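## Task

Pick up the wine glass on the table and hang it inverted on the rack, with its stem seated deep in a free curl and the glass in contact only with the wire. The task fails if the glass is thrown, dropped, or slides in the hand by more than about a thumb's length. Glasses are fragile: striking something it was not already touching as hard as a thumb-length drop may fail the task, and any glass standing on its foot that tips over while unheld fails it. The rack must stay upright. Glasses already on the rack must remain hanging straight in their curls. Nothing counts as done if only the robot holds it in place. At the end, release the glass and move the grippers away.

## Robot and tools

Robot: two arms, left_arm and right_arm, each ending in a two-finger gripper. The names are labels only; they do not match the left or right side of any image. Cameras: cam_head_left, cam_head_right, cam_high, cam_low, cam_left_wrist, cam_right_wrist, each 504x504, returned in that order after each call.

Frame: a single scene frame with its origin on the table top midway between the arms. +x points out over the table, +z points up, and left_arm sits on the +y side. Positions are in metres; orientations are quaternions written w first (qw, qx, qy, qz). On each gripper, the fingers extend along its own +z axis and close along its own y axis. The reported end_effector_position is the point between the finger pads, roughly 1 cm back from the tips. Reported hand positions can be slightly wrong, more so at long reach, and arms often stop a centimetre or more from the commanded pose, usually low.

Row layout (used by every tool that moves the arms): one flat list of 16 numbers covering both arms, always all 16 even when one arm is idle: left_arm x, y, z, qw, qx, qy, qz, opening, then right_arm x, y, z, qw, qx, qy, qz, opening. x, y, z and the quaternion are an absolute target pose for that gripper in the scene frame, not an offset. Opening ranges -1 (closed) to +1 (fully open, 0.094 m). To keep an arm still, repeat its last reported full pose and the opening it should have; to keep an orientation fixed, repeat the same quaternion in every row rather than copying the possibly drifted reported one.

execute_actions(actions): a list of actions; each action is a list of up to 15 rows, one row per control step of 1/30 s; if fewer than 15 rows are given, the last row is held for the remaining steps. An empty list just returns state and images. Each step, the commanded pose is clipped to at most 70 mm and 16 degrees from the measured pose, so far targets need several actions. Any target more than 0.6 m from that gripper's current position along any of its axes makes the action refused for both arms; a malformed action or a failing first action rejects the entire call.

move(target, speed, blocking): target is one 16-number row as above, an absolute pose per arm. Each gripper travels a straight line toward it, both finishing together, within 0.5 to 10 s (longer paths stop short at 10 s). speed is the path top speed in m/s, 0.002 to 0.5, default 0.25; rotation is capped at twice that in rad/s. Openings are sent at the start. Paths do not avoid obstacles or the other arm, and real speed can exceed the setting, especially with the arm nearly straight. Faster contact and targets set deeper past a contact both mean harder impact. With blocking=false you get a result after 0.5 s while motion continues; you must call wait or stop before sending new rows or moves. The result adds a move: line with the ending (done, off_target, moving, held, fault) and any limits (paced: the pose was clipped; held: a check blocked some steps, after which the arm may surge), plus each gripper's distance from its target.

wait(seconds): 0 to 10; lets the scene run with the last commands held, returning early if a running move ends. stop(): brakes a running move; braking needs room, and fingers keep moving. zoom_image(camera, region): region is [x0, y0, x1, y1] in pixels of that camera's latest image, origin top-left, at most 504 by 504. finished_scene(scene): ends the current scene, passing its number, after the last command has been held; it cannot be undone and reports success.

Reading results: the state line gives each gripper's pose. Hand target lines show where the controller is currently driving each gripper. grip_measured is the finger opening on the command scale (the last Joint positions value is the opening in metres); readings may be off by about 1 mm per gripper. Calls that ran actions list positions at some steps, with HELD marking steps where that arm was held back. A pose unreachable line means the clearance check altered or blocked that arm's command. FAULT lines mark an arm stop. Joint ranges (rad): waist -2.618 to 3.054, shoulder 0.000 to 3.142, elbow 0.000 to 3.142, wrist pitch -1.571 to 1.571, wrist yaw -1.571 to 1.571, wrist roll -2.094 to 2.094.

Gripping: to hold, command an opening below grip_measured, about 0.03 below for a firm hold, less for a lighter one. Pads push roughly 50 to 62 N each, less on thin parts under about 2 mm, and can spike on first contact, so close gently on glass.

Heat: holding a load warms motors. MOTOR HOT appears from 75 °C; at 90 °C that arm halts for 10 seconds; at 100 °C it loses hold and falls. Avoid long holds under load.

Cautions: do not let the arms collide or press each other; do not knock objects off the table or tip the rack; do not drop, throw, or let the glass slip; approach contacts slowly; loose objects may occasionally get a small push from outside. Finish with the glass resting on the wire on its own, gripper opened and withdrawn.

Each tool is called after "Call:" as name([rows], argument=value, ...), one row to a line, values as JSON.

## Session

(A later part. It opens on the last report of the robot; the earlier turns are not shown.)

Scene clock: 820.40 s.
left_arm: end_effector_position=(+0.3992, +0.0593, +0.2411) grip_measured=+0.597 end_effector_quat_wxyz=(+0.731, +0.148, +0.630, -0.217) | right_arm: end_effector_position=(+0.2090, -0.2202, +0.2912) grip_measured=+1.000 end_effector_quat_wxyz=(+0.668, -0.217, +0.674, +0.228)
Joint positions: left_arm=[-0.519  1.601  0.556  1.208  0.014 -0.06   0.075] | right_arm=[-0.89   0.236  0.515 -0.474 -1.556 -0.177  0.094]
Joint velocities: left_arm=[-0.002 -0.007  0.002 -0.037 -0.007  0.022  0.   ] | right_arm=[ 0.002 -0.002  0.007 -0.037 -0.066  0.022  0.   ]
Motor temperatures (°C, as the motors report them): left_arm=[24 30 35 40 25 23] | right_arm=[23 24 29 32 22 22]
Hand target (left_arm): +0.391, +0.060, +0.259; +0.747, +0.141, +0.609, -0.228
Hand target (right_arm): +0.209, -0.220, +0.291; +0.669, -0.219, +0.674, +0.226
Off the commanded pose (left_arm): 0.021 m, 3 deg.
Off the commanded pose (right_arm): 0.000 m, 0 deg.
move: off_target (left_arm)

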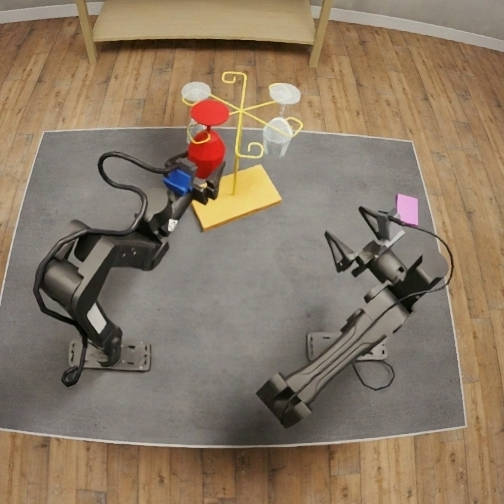

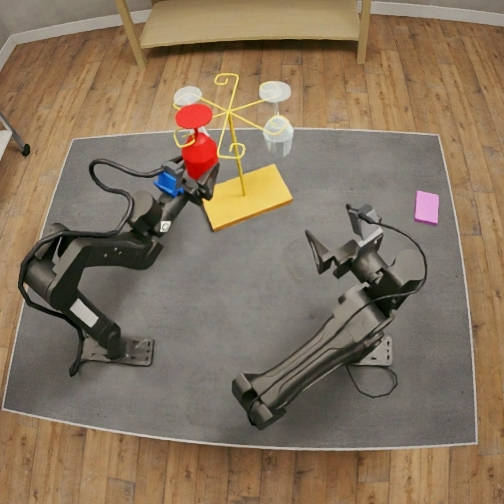

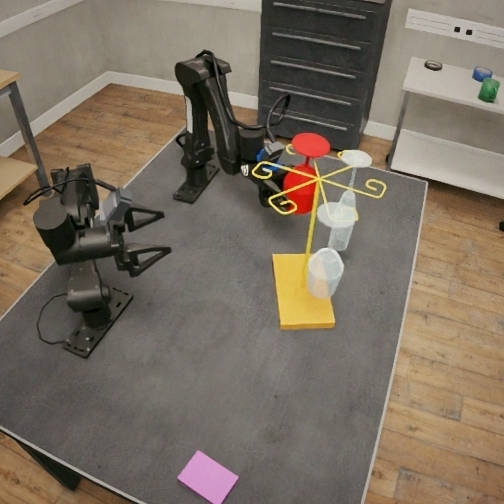

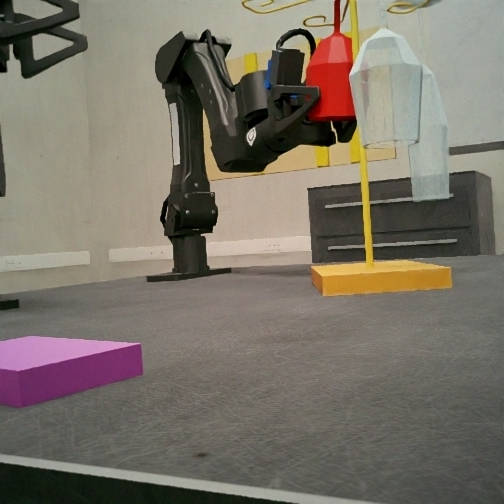

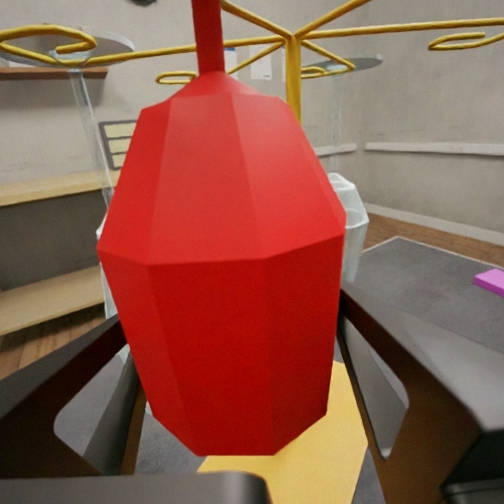

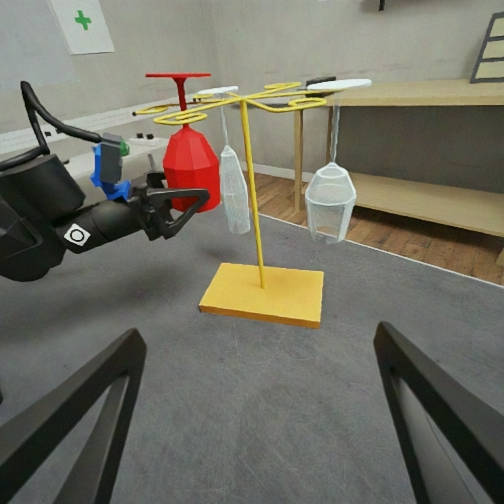

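Call:
move(target=[0.378,0.086,0.260, 0.748,0.141,0.609,-0.228, 0.54, 0.209,-0.22,0.291, 0.669,-0.219,0.674,0.226, 1], speed=0.01)

Call:
zoom_image(camera="cam_head_left", region=[170,90,250,170])

Call:
zoom_image(camera="cam_right_wrist", region=[60,40,300,260])

Call:
zoom_image(camera="cam_head_right", region=[160,90,240,170])

Scene clock: 837.33 s.
left_arm: end_effector_position=(+0.3824, +0.0790, +0.2423) grip_measured=+0.597 end_effector_quat_wxyz=(+0.730, +0.150, +0.629, -0.221) | right_arm: end_effector_position=(+0.2090, -0.2202, +0.2912) grip_measured=+1.000 end_effector_quat_wxyz=(+0.668, -0.217, +0.674, +0.228)
Joint positions: left_arm=[-0.477  1.506  0.468  1.204  0.064 -0.071  0.075] | right_arm=[-0.89   0.236  0.515 -0.474 -1.556 -0.177  0.094]
Joint velocities: left_arm=[-0.017 -0.007 -0.017  0.007  0.022 -0.037 -0.   ] | right_arm=[ 0.007 -0.027 -0.007  0.051 -0.037  0.037  0.   ]
Motor temperatures (°C, as the motors report them): left_arm=[24 30 34 40 25 23] | right_arm=[23 24 29 31 22 22]
Hand target (left_arm): +0.378, +0.085, +0.259; +0.747, +0.141, +0.608, -0.227
Hand target (right_arm): +0.209, -0.220, +0.291; +0.669, -0.219, +0.674, +0.226
Off the commanded pose (left_arm): 0.020 m, 3 deg.
Off the commanded pose (right_arm): 0.000 m, 0 deg.
move: off_target (left_arm)

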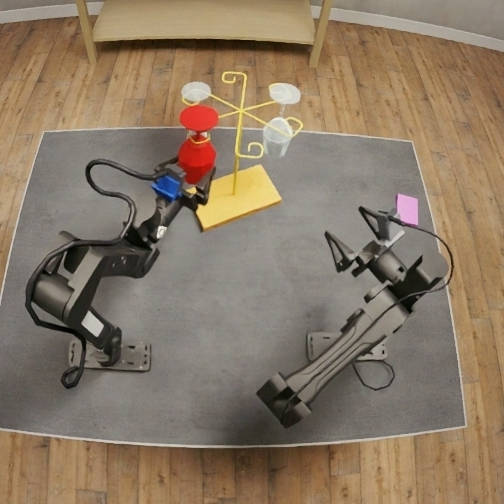

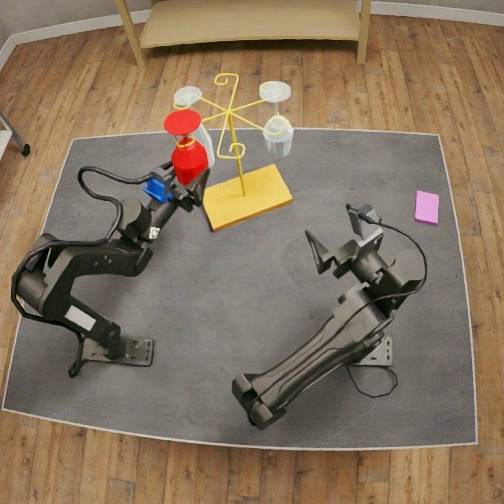

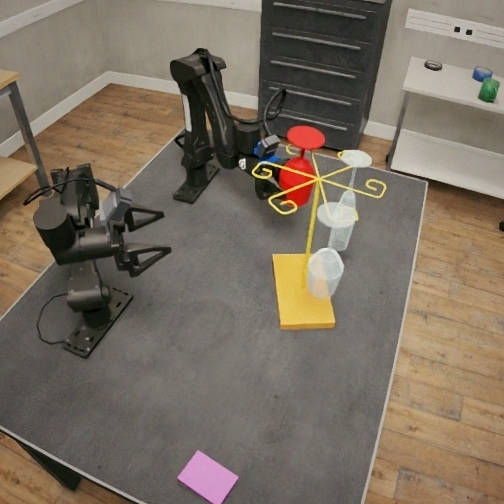

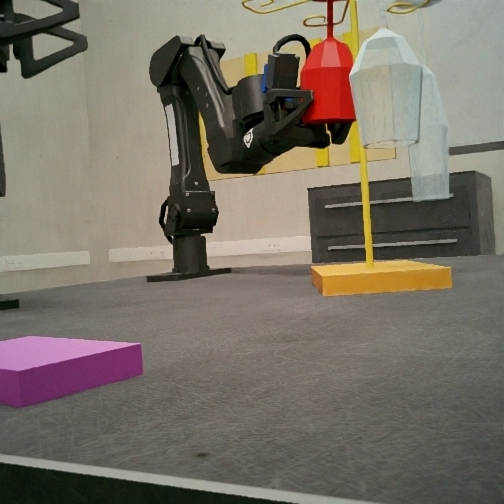

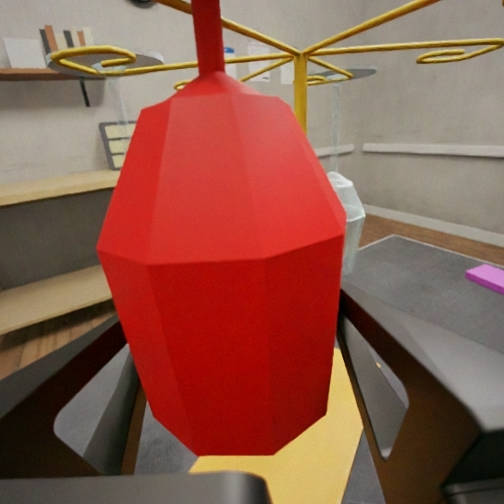

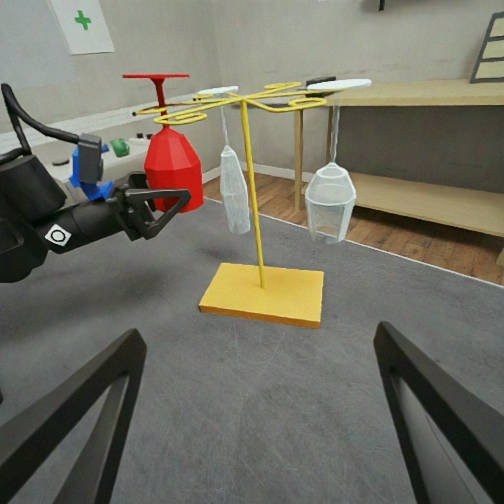

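Region (170, 90, 250, 170) of cam_head_left's 504x504 image, scaled by 6.300, with more detail than that image has.

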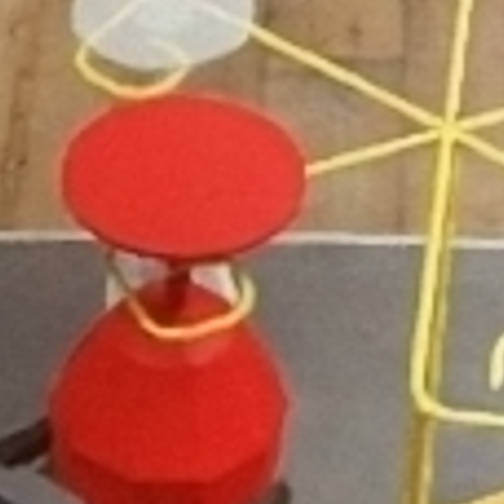

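Region (60, 40, 300, 260) of cam_right_wrist's 504x504 image, scaled by 2.100, with more detail than that image has; it fills the top 462 rows of this view, and the rest is white.

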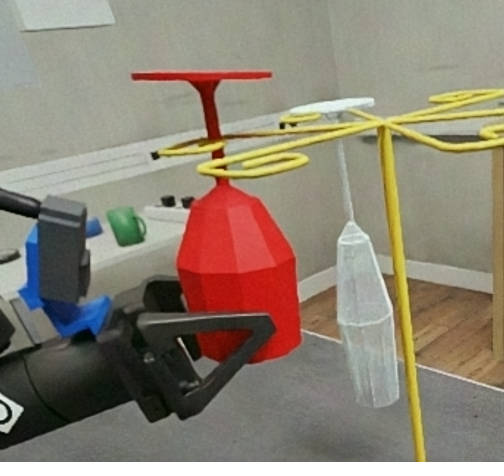

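Region (160, 90, 240, 170) of cam_head_right's 504x504 image, scaled by 6.300, with more detail than that image has.

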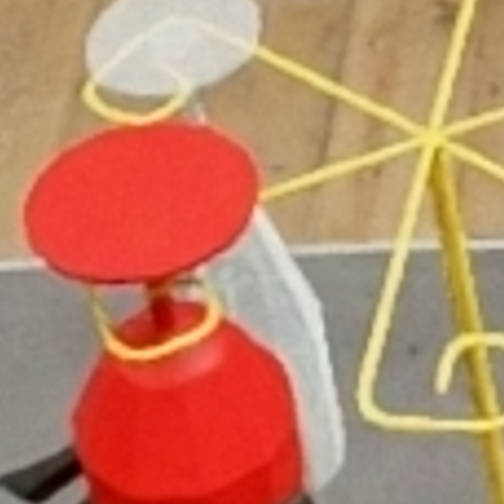

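Call:
move(target=[0.374,0.097,0.260, 0.748,0.141,0.609,-0.228, 0.54, 0.209,-0.22,0.291, 0.669,-0.219,0.674,0.226, 1], speed=0.008)

Call:
zoom_image(camera="cam_head_left", region=[170,90,250,170])

Call:
zoom_image(camera="cam_left_wrist", region=[40,0,340,120])

Call:
zoom_image(camera="cam_head_right", region=[160,90,240,170])

Scene clock: 849.37 s.
left_arm: end_effector_position=(+0.3787, +0.0905, +0.2434) grip_measured=+0.597 end_effector_quat_wxyz=(+0.731, +0.149, +0.628, -0.222) | right_arm: end_effector_position=(+0.2090, -0.2202, +0.2912) grip_measured=+1.000 end_effector_quat_wxyz=(+0.668, -0.217, +0.674, +0.228)
Joint positions: left_arm=[-0.441  1.47   0.439  1.2    0.099 -0.079  0.075] | right_arm=[-0.89   0.236  0.515 -0.474 -1.556 -0.177  0.094]
Joint velocities: left_arm=[-0.002  0.012 -0.012 -0.007  0.022 -0.022  0.   ] | right_arm=[-0.012  0.012 -0.007  0.037 -0.037 -0.051  0.   ]
Motor temperatures (°C, as the motors report them): left_arm=[24 30 34 41 25 23] | right_arm=[23 24 29 31 22 22]
Hand target (left_arm): +0.374, +0.097, +0.260; +0.747, +0.141, +0.608, -0.227
Hand target (right_arm): +0.209, -0.220, +0.291; +0.669, -0.219, +0.674, +0.226
Off the commanded pose (left_arm): 0.018 m, 3 deg.
Off the commanded pose (right_arm): 0.000 m, 0 deg.
move: off_target (left_arm)

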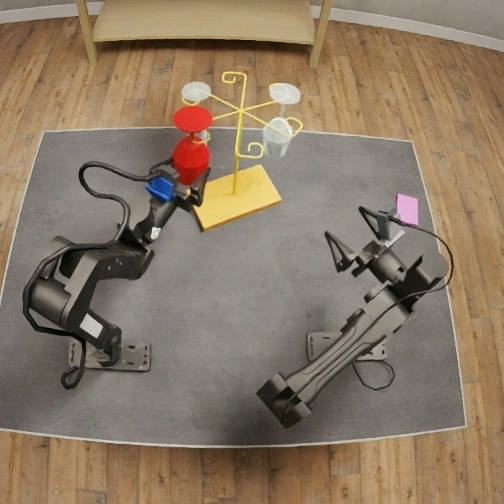

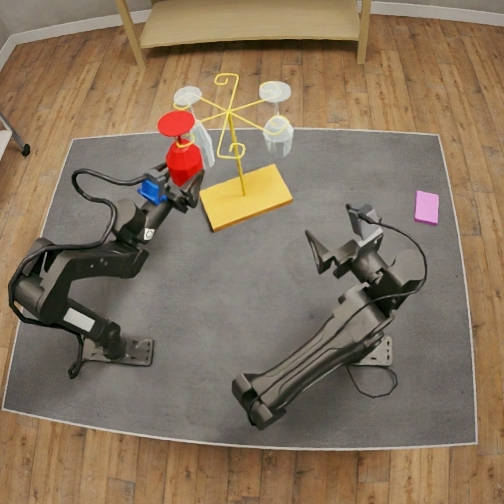

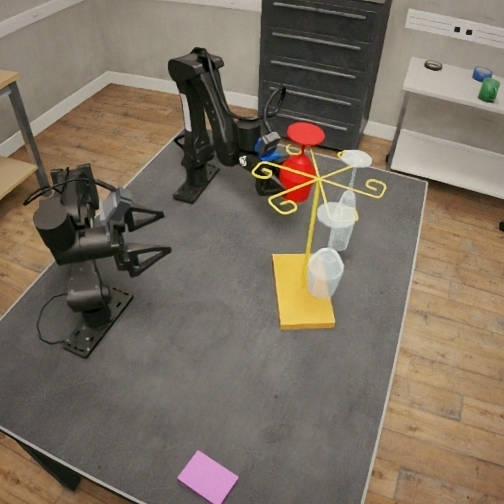

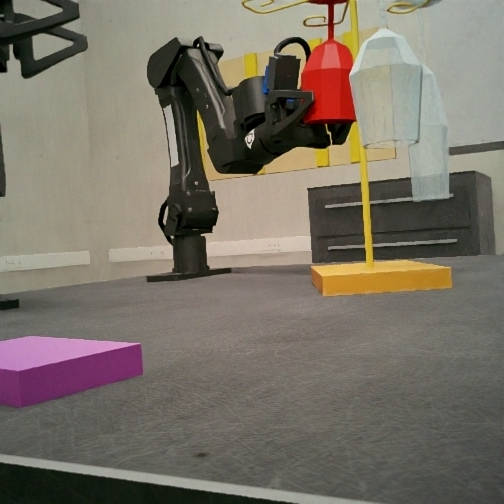

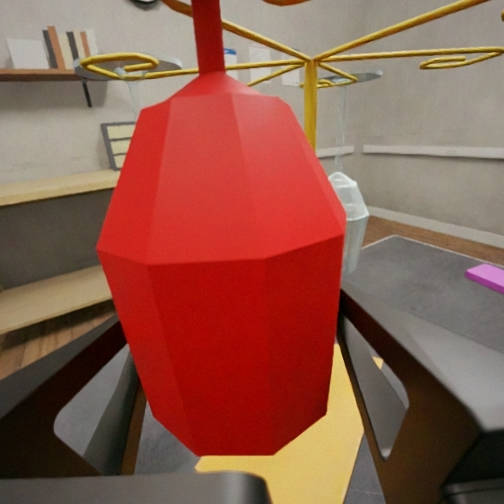

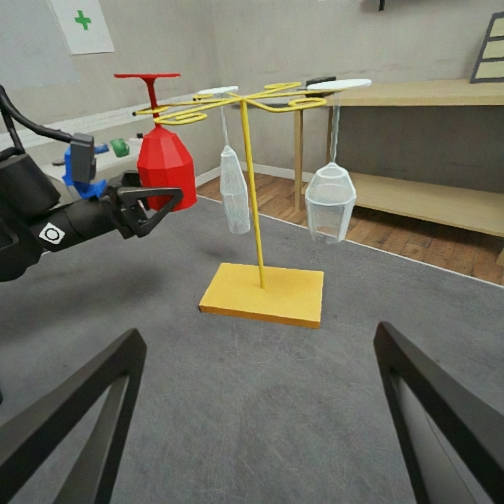

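Region (170, 90, 250, 170) of cam_head_left's 504x504 image, scaled by 6.300, with more detail than that image has.

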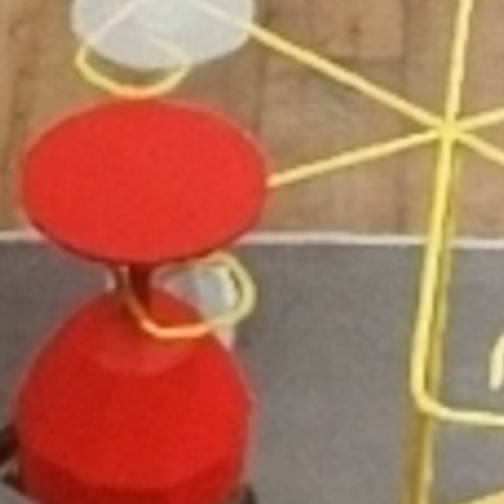

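Region (40, 0, 340, 120) of cam_left_wrist's 504x504 image, scaled by 1.680, with more detail than that image has; it fills the top 202 rows of this view, and the rest is white.

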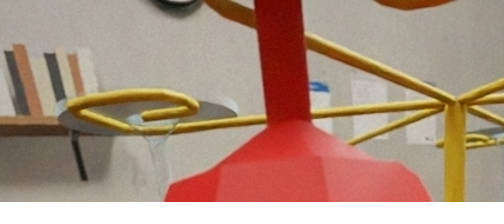

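Region (160, 90, 240, 170) of cam_head_right's 504x504 image, scaled by 6.300, with more detail than that image has.

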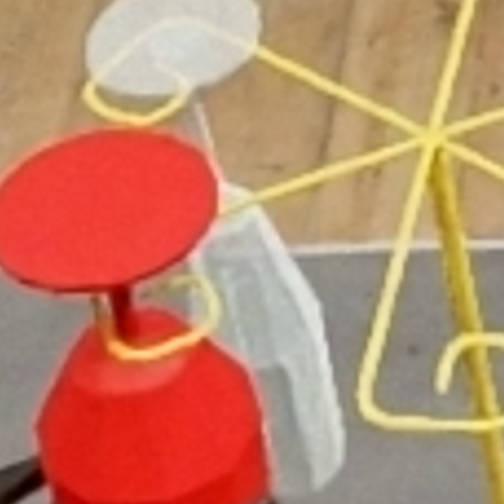

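Call:
move(target=[0.361,0.095,0.260, 0.748,0.141,0.609,-0.228, 0.54, 0.209,-0.22,0.291, 0.669,-0.219,0.674,0.226, 1], speed=0.008)

Call:
zoom_image(camera="cam_head_left", region=[170,90,250,170])

Call:
zoom_image(camera="cam_right_wrist", region=[60,40,300,260])

Call:
zoom_image(camera="cam_head_right", region=[160,90,240,170])

Scene clock: 861.90 s.
left_arm: end_effector_position=(+0.3683, +0.0936, +0.2439) grip_measured=+0.597 end_effector_quat_wxyz=(+0.732, +0.147, +0.627, -0.222) | right_arm: end_effector_position=(+0.2090, -0.2202, +0.2912) grip_measured=+1.000 end_effector_quat_wxyz=(+0.668, -0.217, +0.674, +0.228)
Joint positions: left_arm=[-0.449  1.424  0.4    1.195  0.089 -0.08   0.075] | right_arm=[-0.89   0.236  0.515 -0.474 -1.556 -0.177  0.094]
Joint velocities: left_arm=[ 0.002 -0.022  0.017 -0.007 -0.051  0.037 -0.001] | right_arm=[-0.007 -0.012 -0.002 -0.007 -0.037 -0.037  0.   ]
Motor temperatures (°C, as the motors report them): left_arm=[24 30 34 41 25 23] | right_arm=[23 24 29 31 22 22]
Hand target (left_arm): +0.361, +0.095, +0.260; +0.747, +0.141, +0.608, -0.228
Hand target (right_arm): +0.209, -0.220, +0.291; +0.669, -0.219, +0.674, +0.226
Off the commanded pose (left_arm): 0.018 m, 3 deg.
Off the commanded pose (right_arm): 0.000 m, 0 deg.
move: off_target (left_arm)

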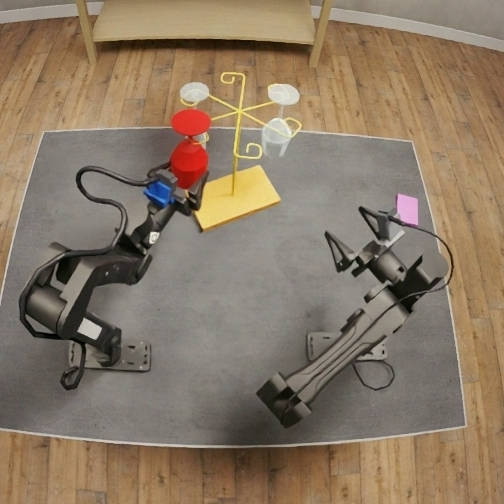

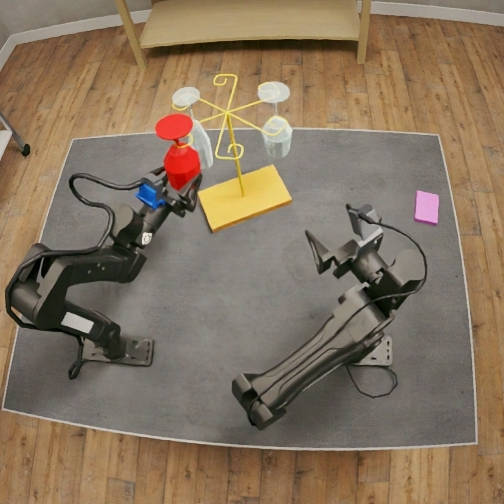

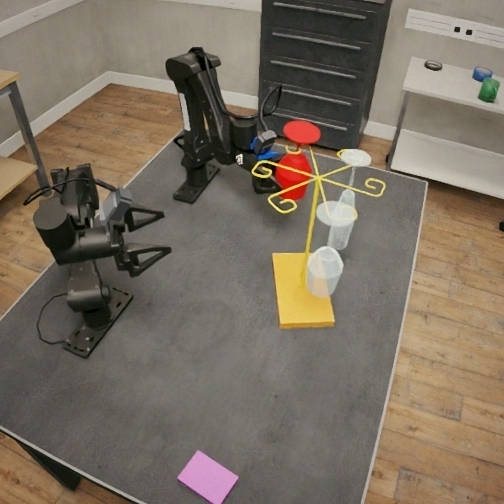

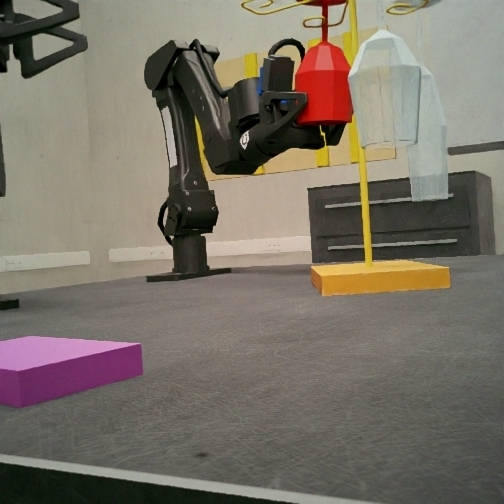

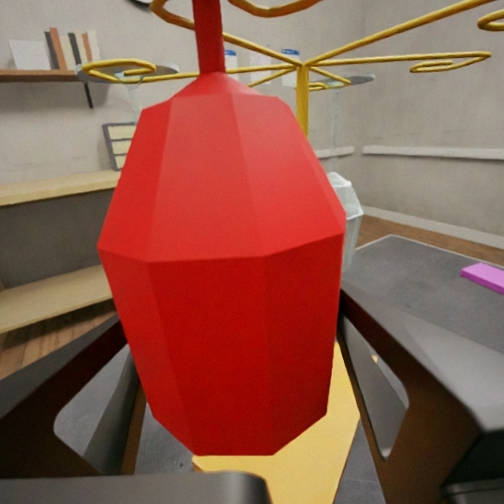

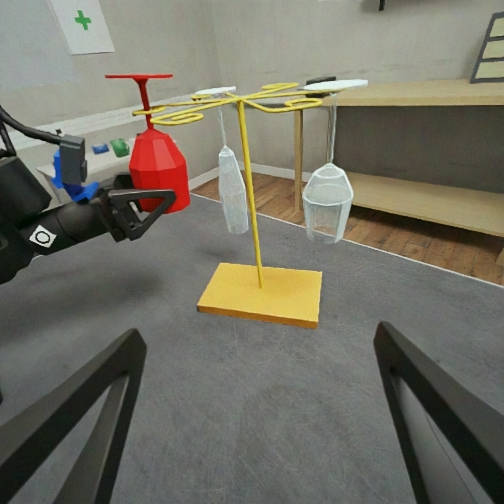

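Region (170, 90, 250, 170) of cam_head_left's 504x504 image, scaled by 6.300, with more detail than that image has.

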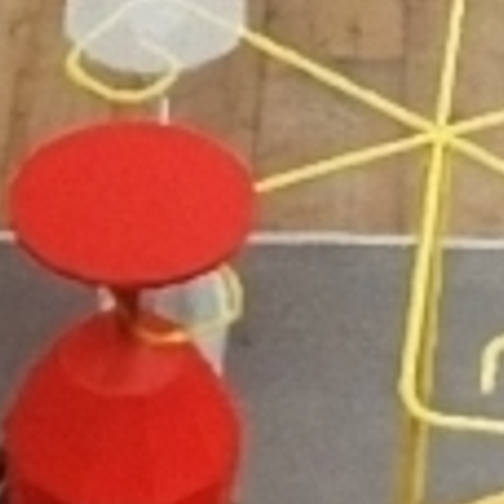

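Region (60, 40, 300, 260) of cam_right_wrist's 504x504 image, scaled by 2.100, with more detail than that image has; it fills the top 462 rows of this view, and the rest is white.

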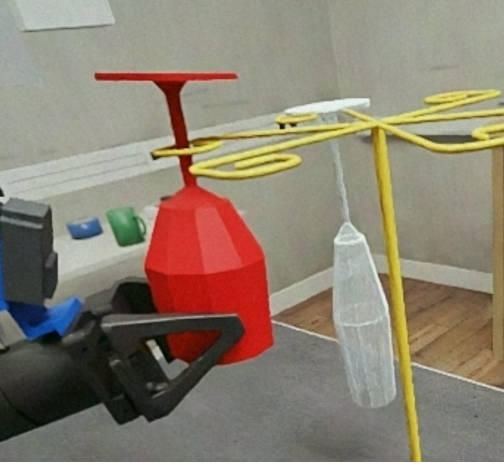

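Region (160, 90, 240, 170) of cam_head_right's 504x504 image, scaled by 6.300, with more detail than that image has.

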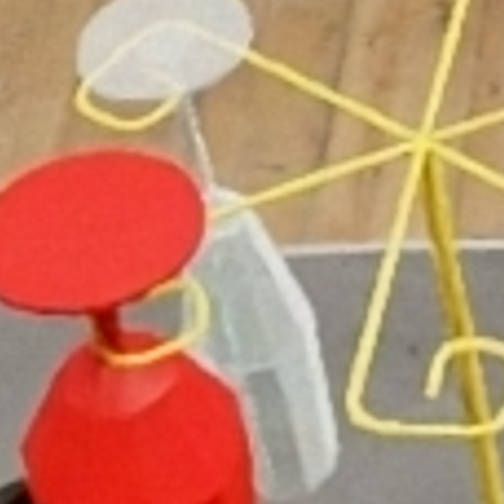

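Call:
move(target=[0.352,0.087,0.260, 0.748,0.141,0.609,-0.228, 0.54, 0.209,-0.22,0.291, 0.669,-0.219,0.674,0.226, 1], speed=0.008)

Call:
zoom_image(camera="cam_head_left", region=[170,90,250,170])

Call:
zoom_image(camera="cam_right_wrist", region=[60,40,200,160])

Call:
zoom_image(camera="cam_head_right", region=[150,90,230,170])

Scene clock: 876.07 s.
left_arm: end_effector_position=(+0.3597, +0.0865, +0.2458) grip_measured=+0.597 end_effector_quat_wxyz=(+0.733, +0.142, +0.627, -0.224) | right_arm: end_effector_position=(+0.2090, -0.2202, +0.2912) grip_measured=+1.000 end_effector_quat_wxyz=(+0.668, -0.217, +0.674, +0.228)
Joint positions: left_arm=[-0.499  1.4    0.386  1.189  0.033 -0.08   0.075] | right_arm=[-0.89   0.236  0.515 -0.474 -1.556 -0.177  0.094]
Joint velocities: left_arm=[-0.022 -0.032  0.007 -0.081  0.007  0.022 -0.   ] | right_arm=[-0.017  0.007  0.017  0.081 -0.007  0.007  0.   ]
Motor temperatures (°C, as the motors report them): left_arm=[24 30 34 41 25 23] | right_arm=[23 24 29 31 22 22]
Hand target (left_arm): +0.352, +0.087, +0.260; +0.747, +0.140, +0.609, -0.228
Hand target (right_arm): +0.209, -0.220, +0.291; +0.669, -0.219, +0.674, +0.226
Off the commanded pose (left_arm): 0.016 m, 3 deg.
Off the commanded pose (right_arm): 0.000 m, 0 deg.
move: off_target (left_arm)

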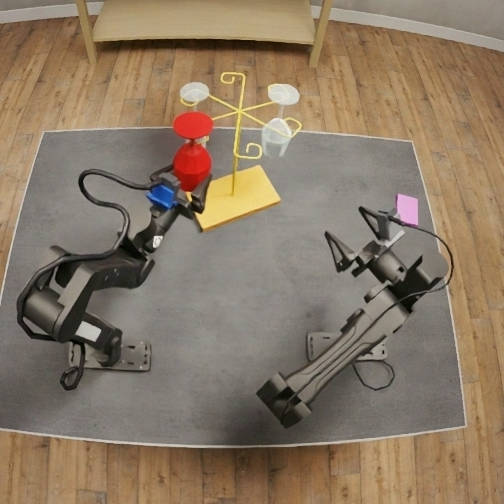

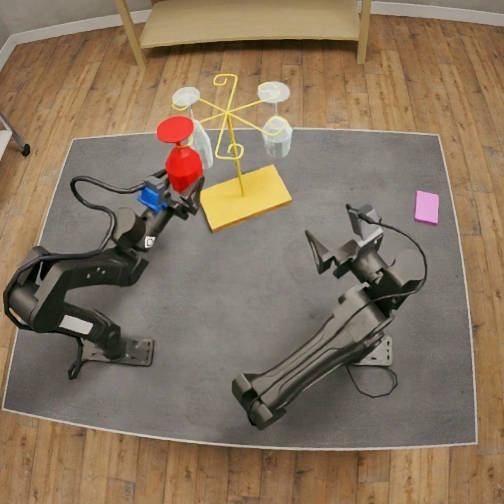

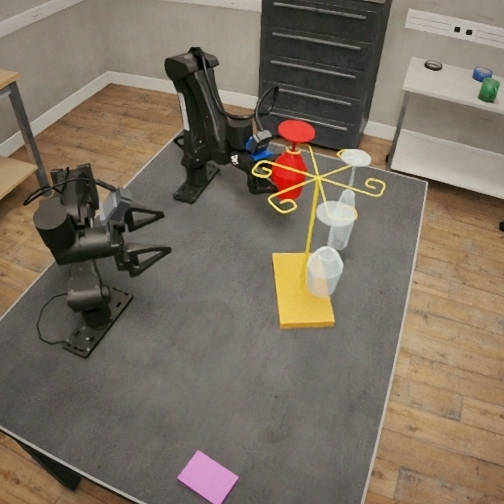

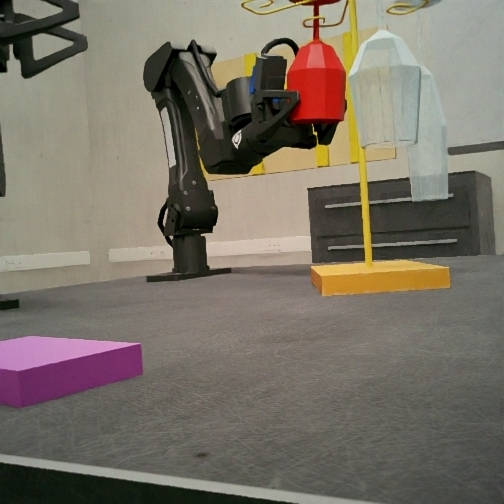

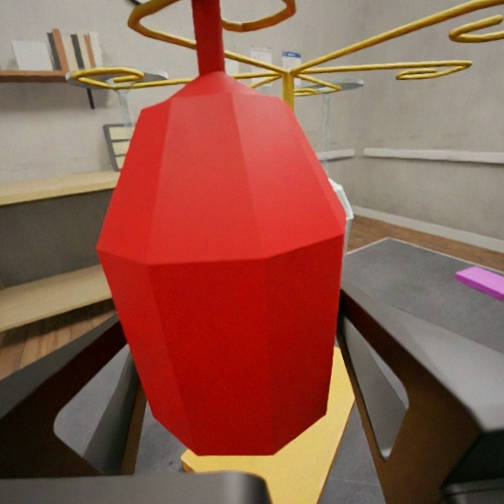

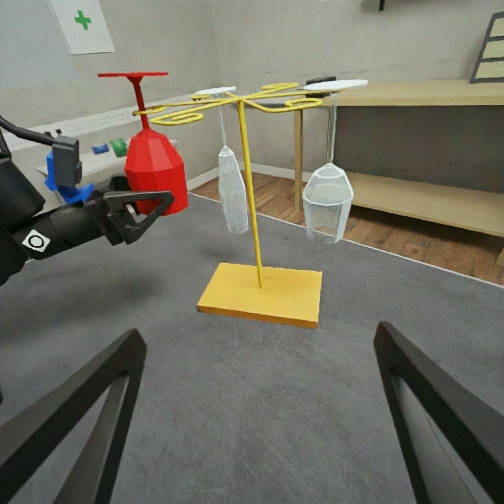

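Region (170, 90, 250, 170) of cam_head_left's 504x504 image, scaled by 6.300, with more detail than that image has.

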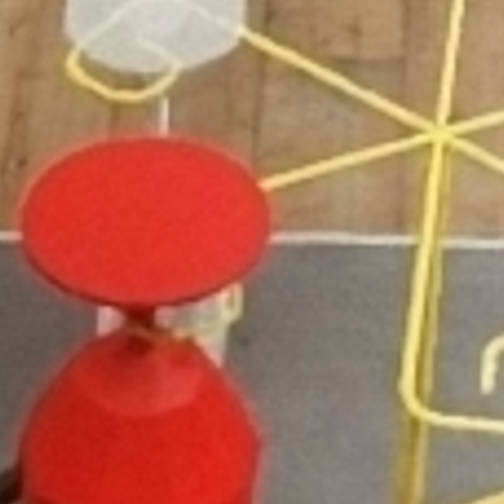

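Region (60, 40, 200, 160) of cam_right_wrist's 504x504 image, scaled by 3.600, with more detail than that image has; it fills the top 432 rows of this view, and the rest is white.

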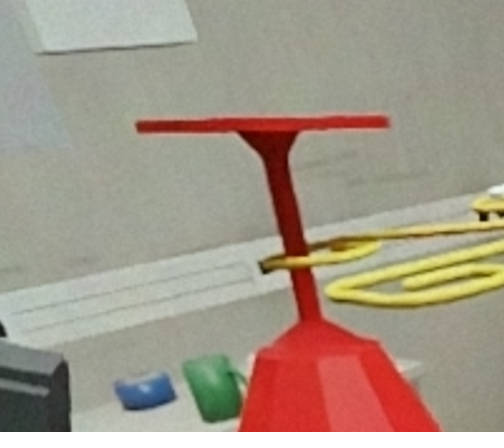

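Region (150, 90, 230, 170) of cam_head_right's 504x504 image, scaled by 6.300, with more detail than that image has.

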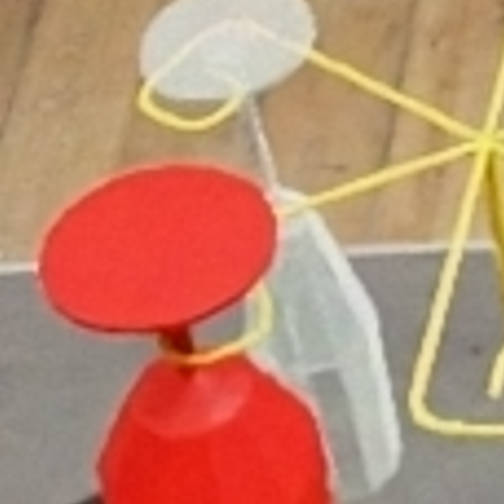

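Call:
move(target=[0.353,0.078,0.257, 0.748,0.141,0.609,-0.228, 0.54, 0.209,-0.22,0.291, 0.669,-0.219,0.674,0.226, 1], speed=0.008)

Call:
zoom_image(camera="cam_head_left", region=[170,90,250,170])

Call:
zoom_image(camera="cam_right_wrist", region=[60,40,200,160])

Call:
zoom_image(camera="cam_left_wrist", region=[60,0,360,120])

Scene clock: 890.97 s.
left_arm: end_effector_position=(+0.3561, +0.0801, +0.2462) grip_measured=+0.597 end_effector_quat_wxyz=(+0.733, +0.140, +0.627, -0.226) | right_arm: end_effector_position=(+0.2090, -0.2202, +0.2912) grip_measured=+1.000 end_effector_quat_wxyz=(+0.668, -0.217, +0.674, +0.228)
Joint positions: left_arm=[-0.532  1.4    0.386  1.19   0.    -0.079  0.075] | right_arm=[-0.89   0.236  0.515 -0.474 -1.556 -0.177  0.094]
Joint velocities: left_arm=[-0.007 -0.017 -0.002  0.139 -0.007 -0.051 -0.001] | right_arm=[ 0.002 -0.017 -0.032 -0.007 -0.007  0.037  0.   ]
Motor temperatures (°C, as the motors report them): left_arm=[24 29 34 41 25 23] | right_arm=[23 24 29 31 22 22]
Hand target (left_arm): +0.353, +0.078, +0.257; +0.747, +0.140, +0.609, -0.228
Hand target (right_arm): +0.209, -0.220, +0.291; +0.669, -0.219, +0.674, +0.226
Off the commanded pose (left_arm): 0.011 m, 3 deg.
Off the commanded pose (right_arm): 0.000 m, 0 deg.
move: off_target (left_arm)

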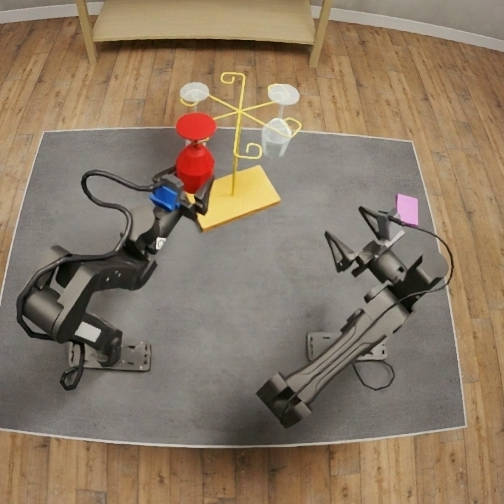

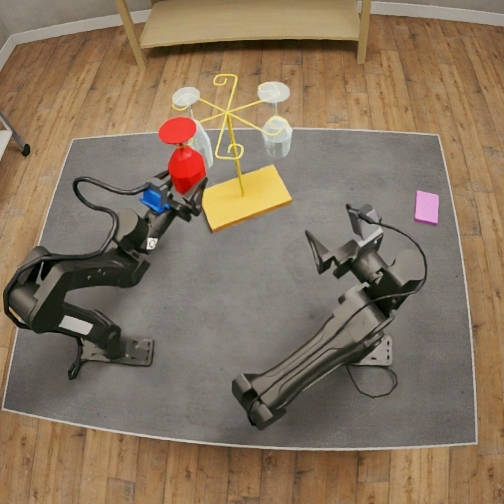

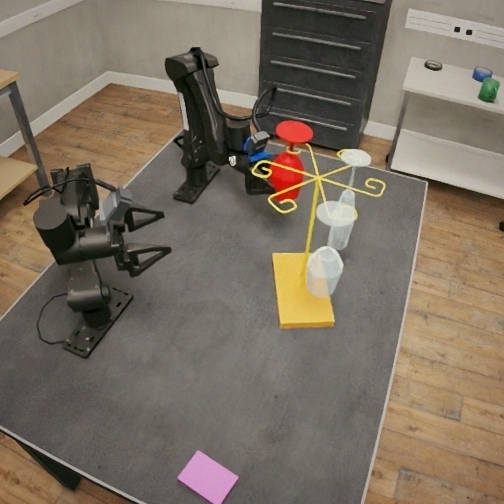

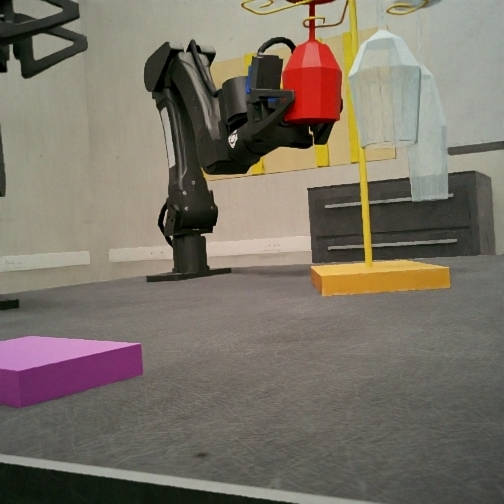

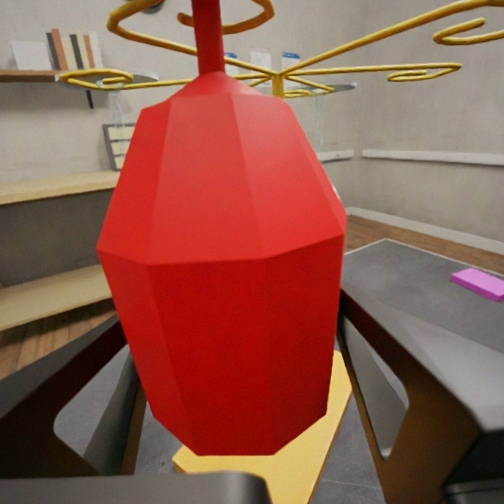

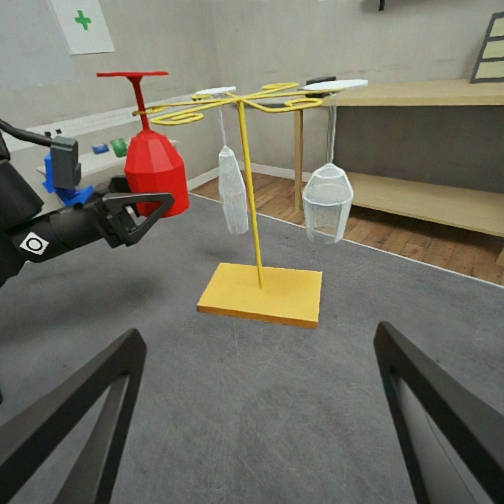

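Region (170, 90, 250, 170) of cam_head_left's 504x504 image, scaled by 6.300, with more detail than that image has.

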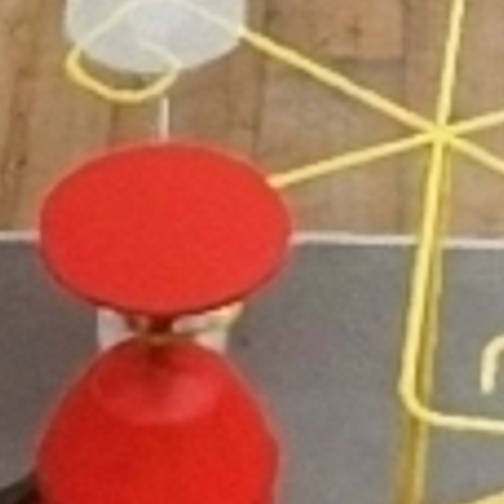

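Region (60, 40, 200, 160) of cam_right_wrist's 504x504 image, scaled by 3.600, with more detail than that image has; it fills the top 432 rows of this view, and the rest is white.

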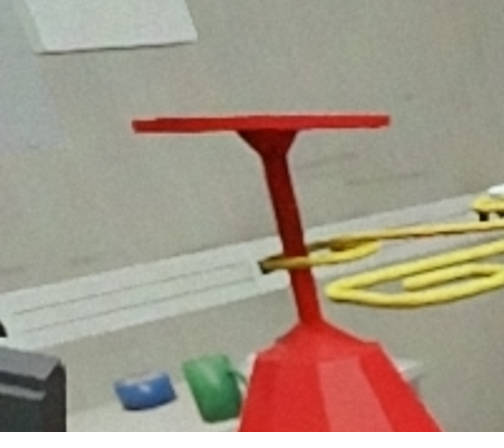

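Region (60, 0, 360, 120) of cam_left_wrist's 504x504 image, scaled by 1.680, with more detail than that image has; it fills the top 202 rows of this view, and the rest is white.

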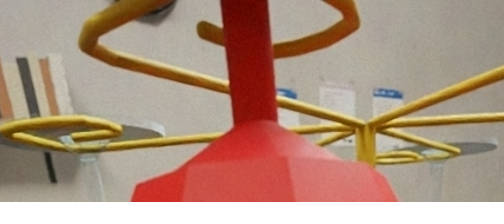

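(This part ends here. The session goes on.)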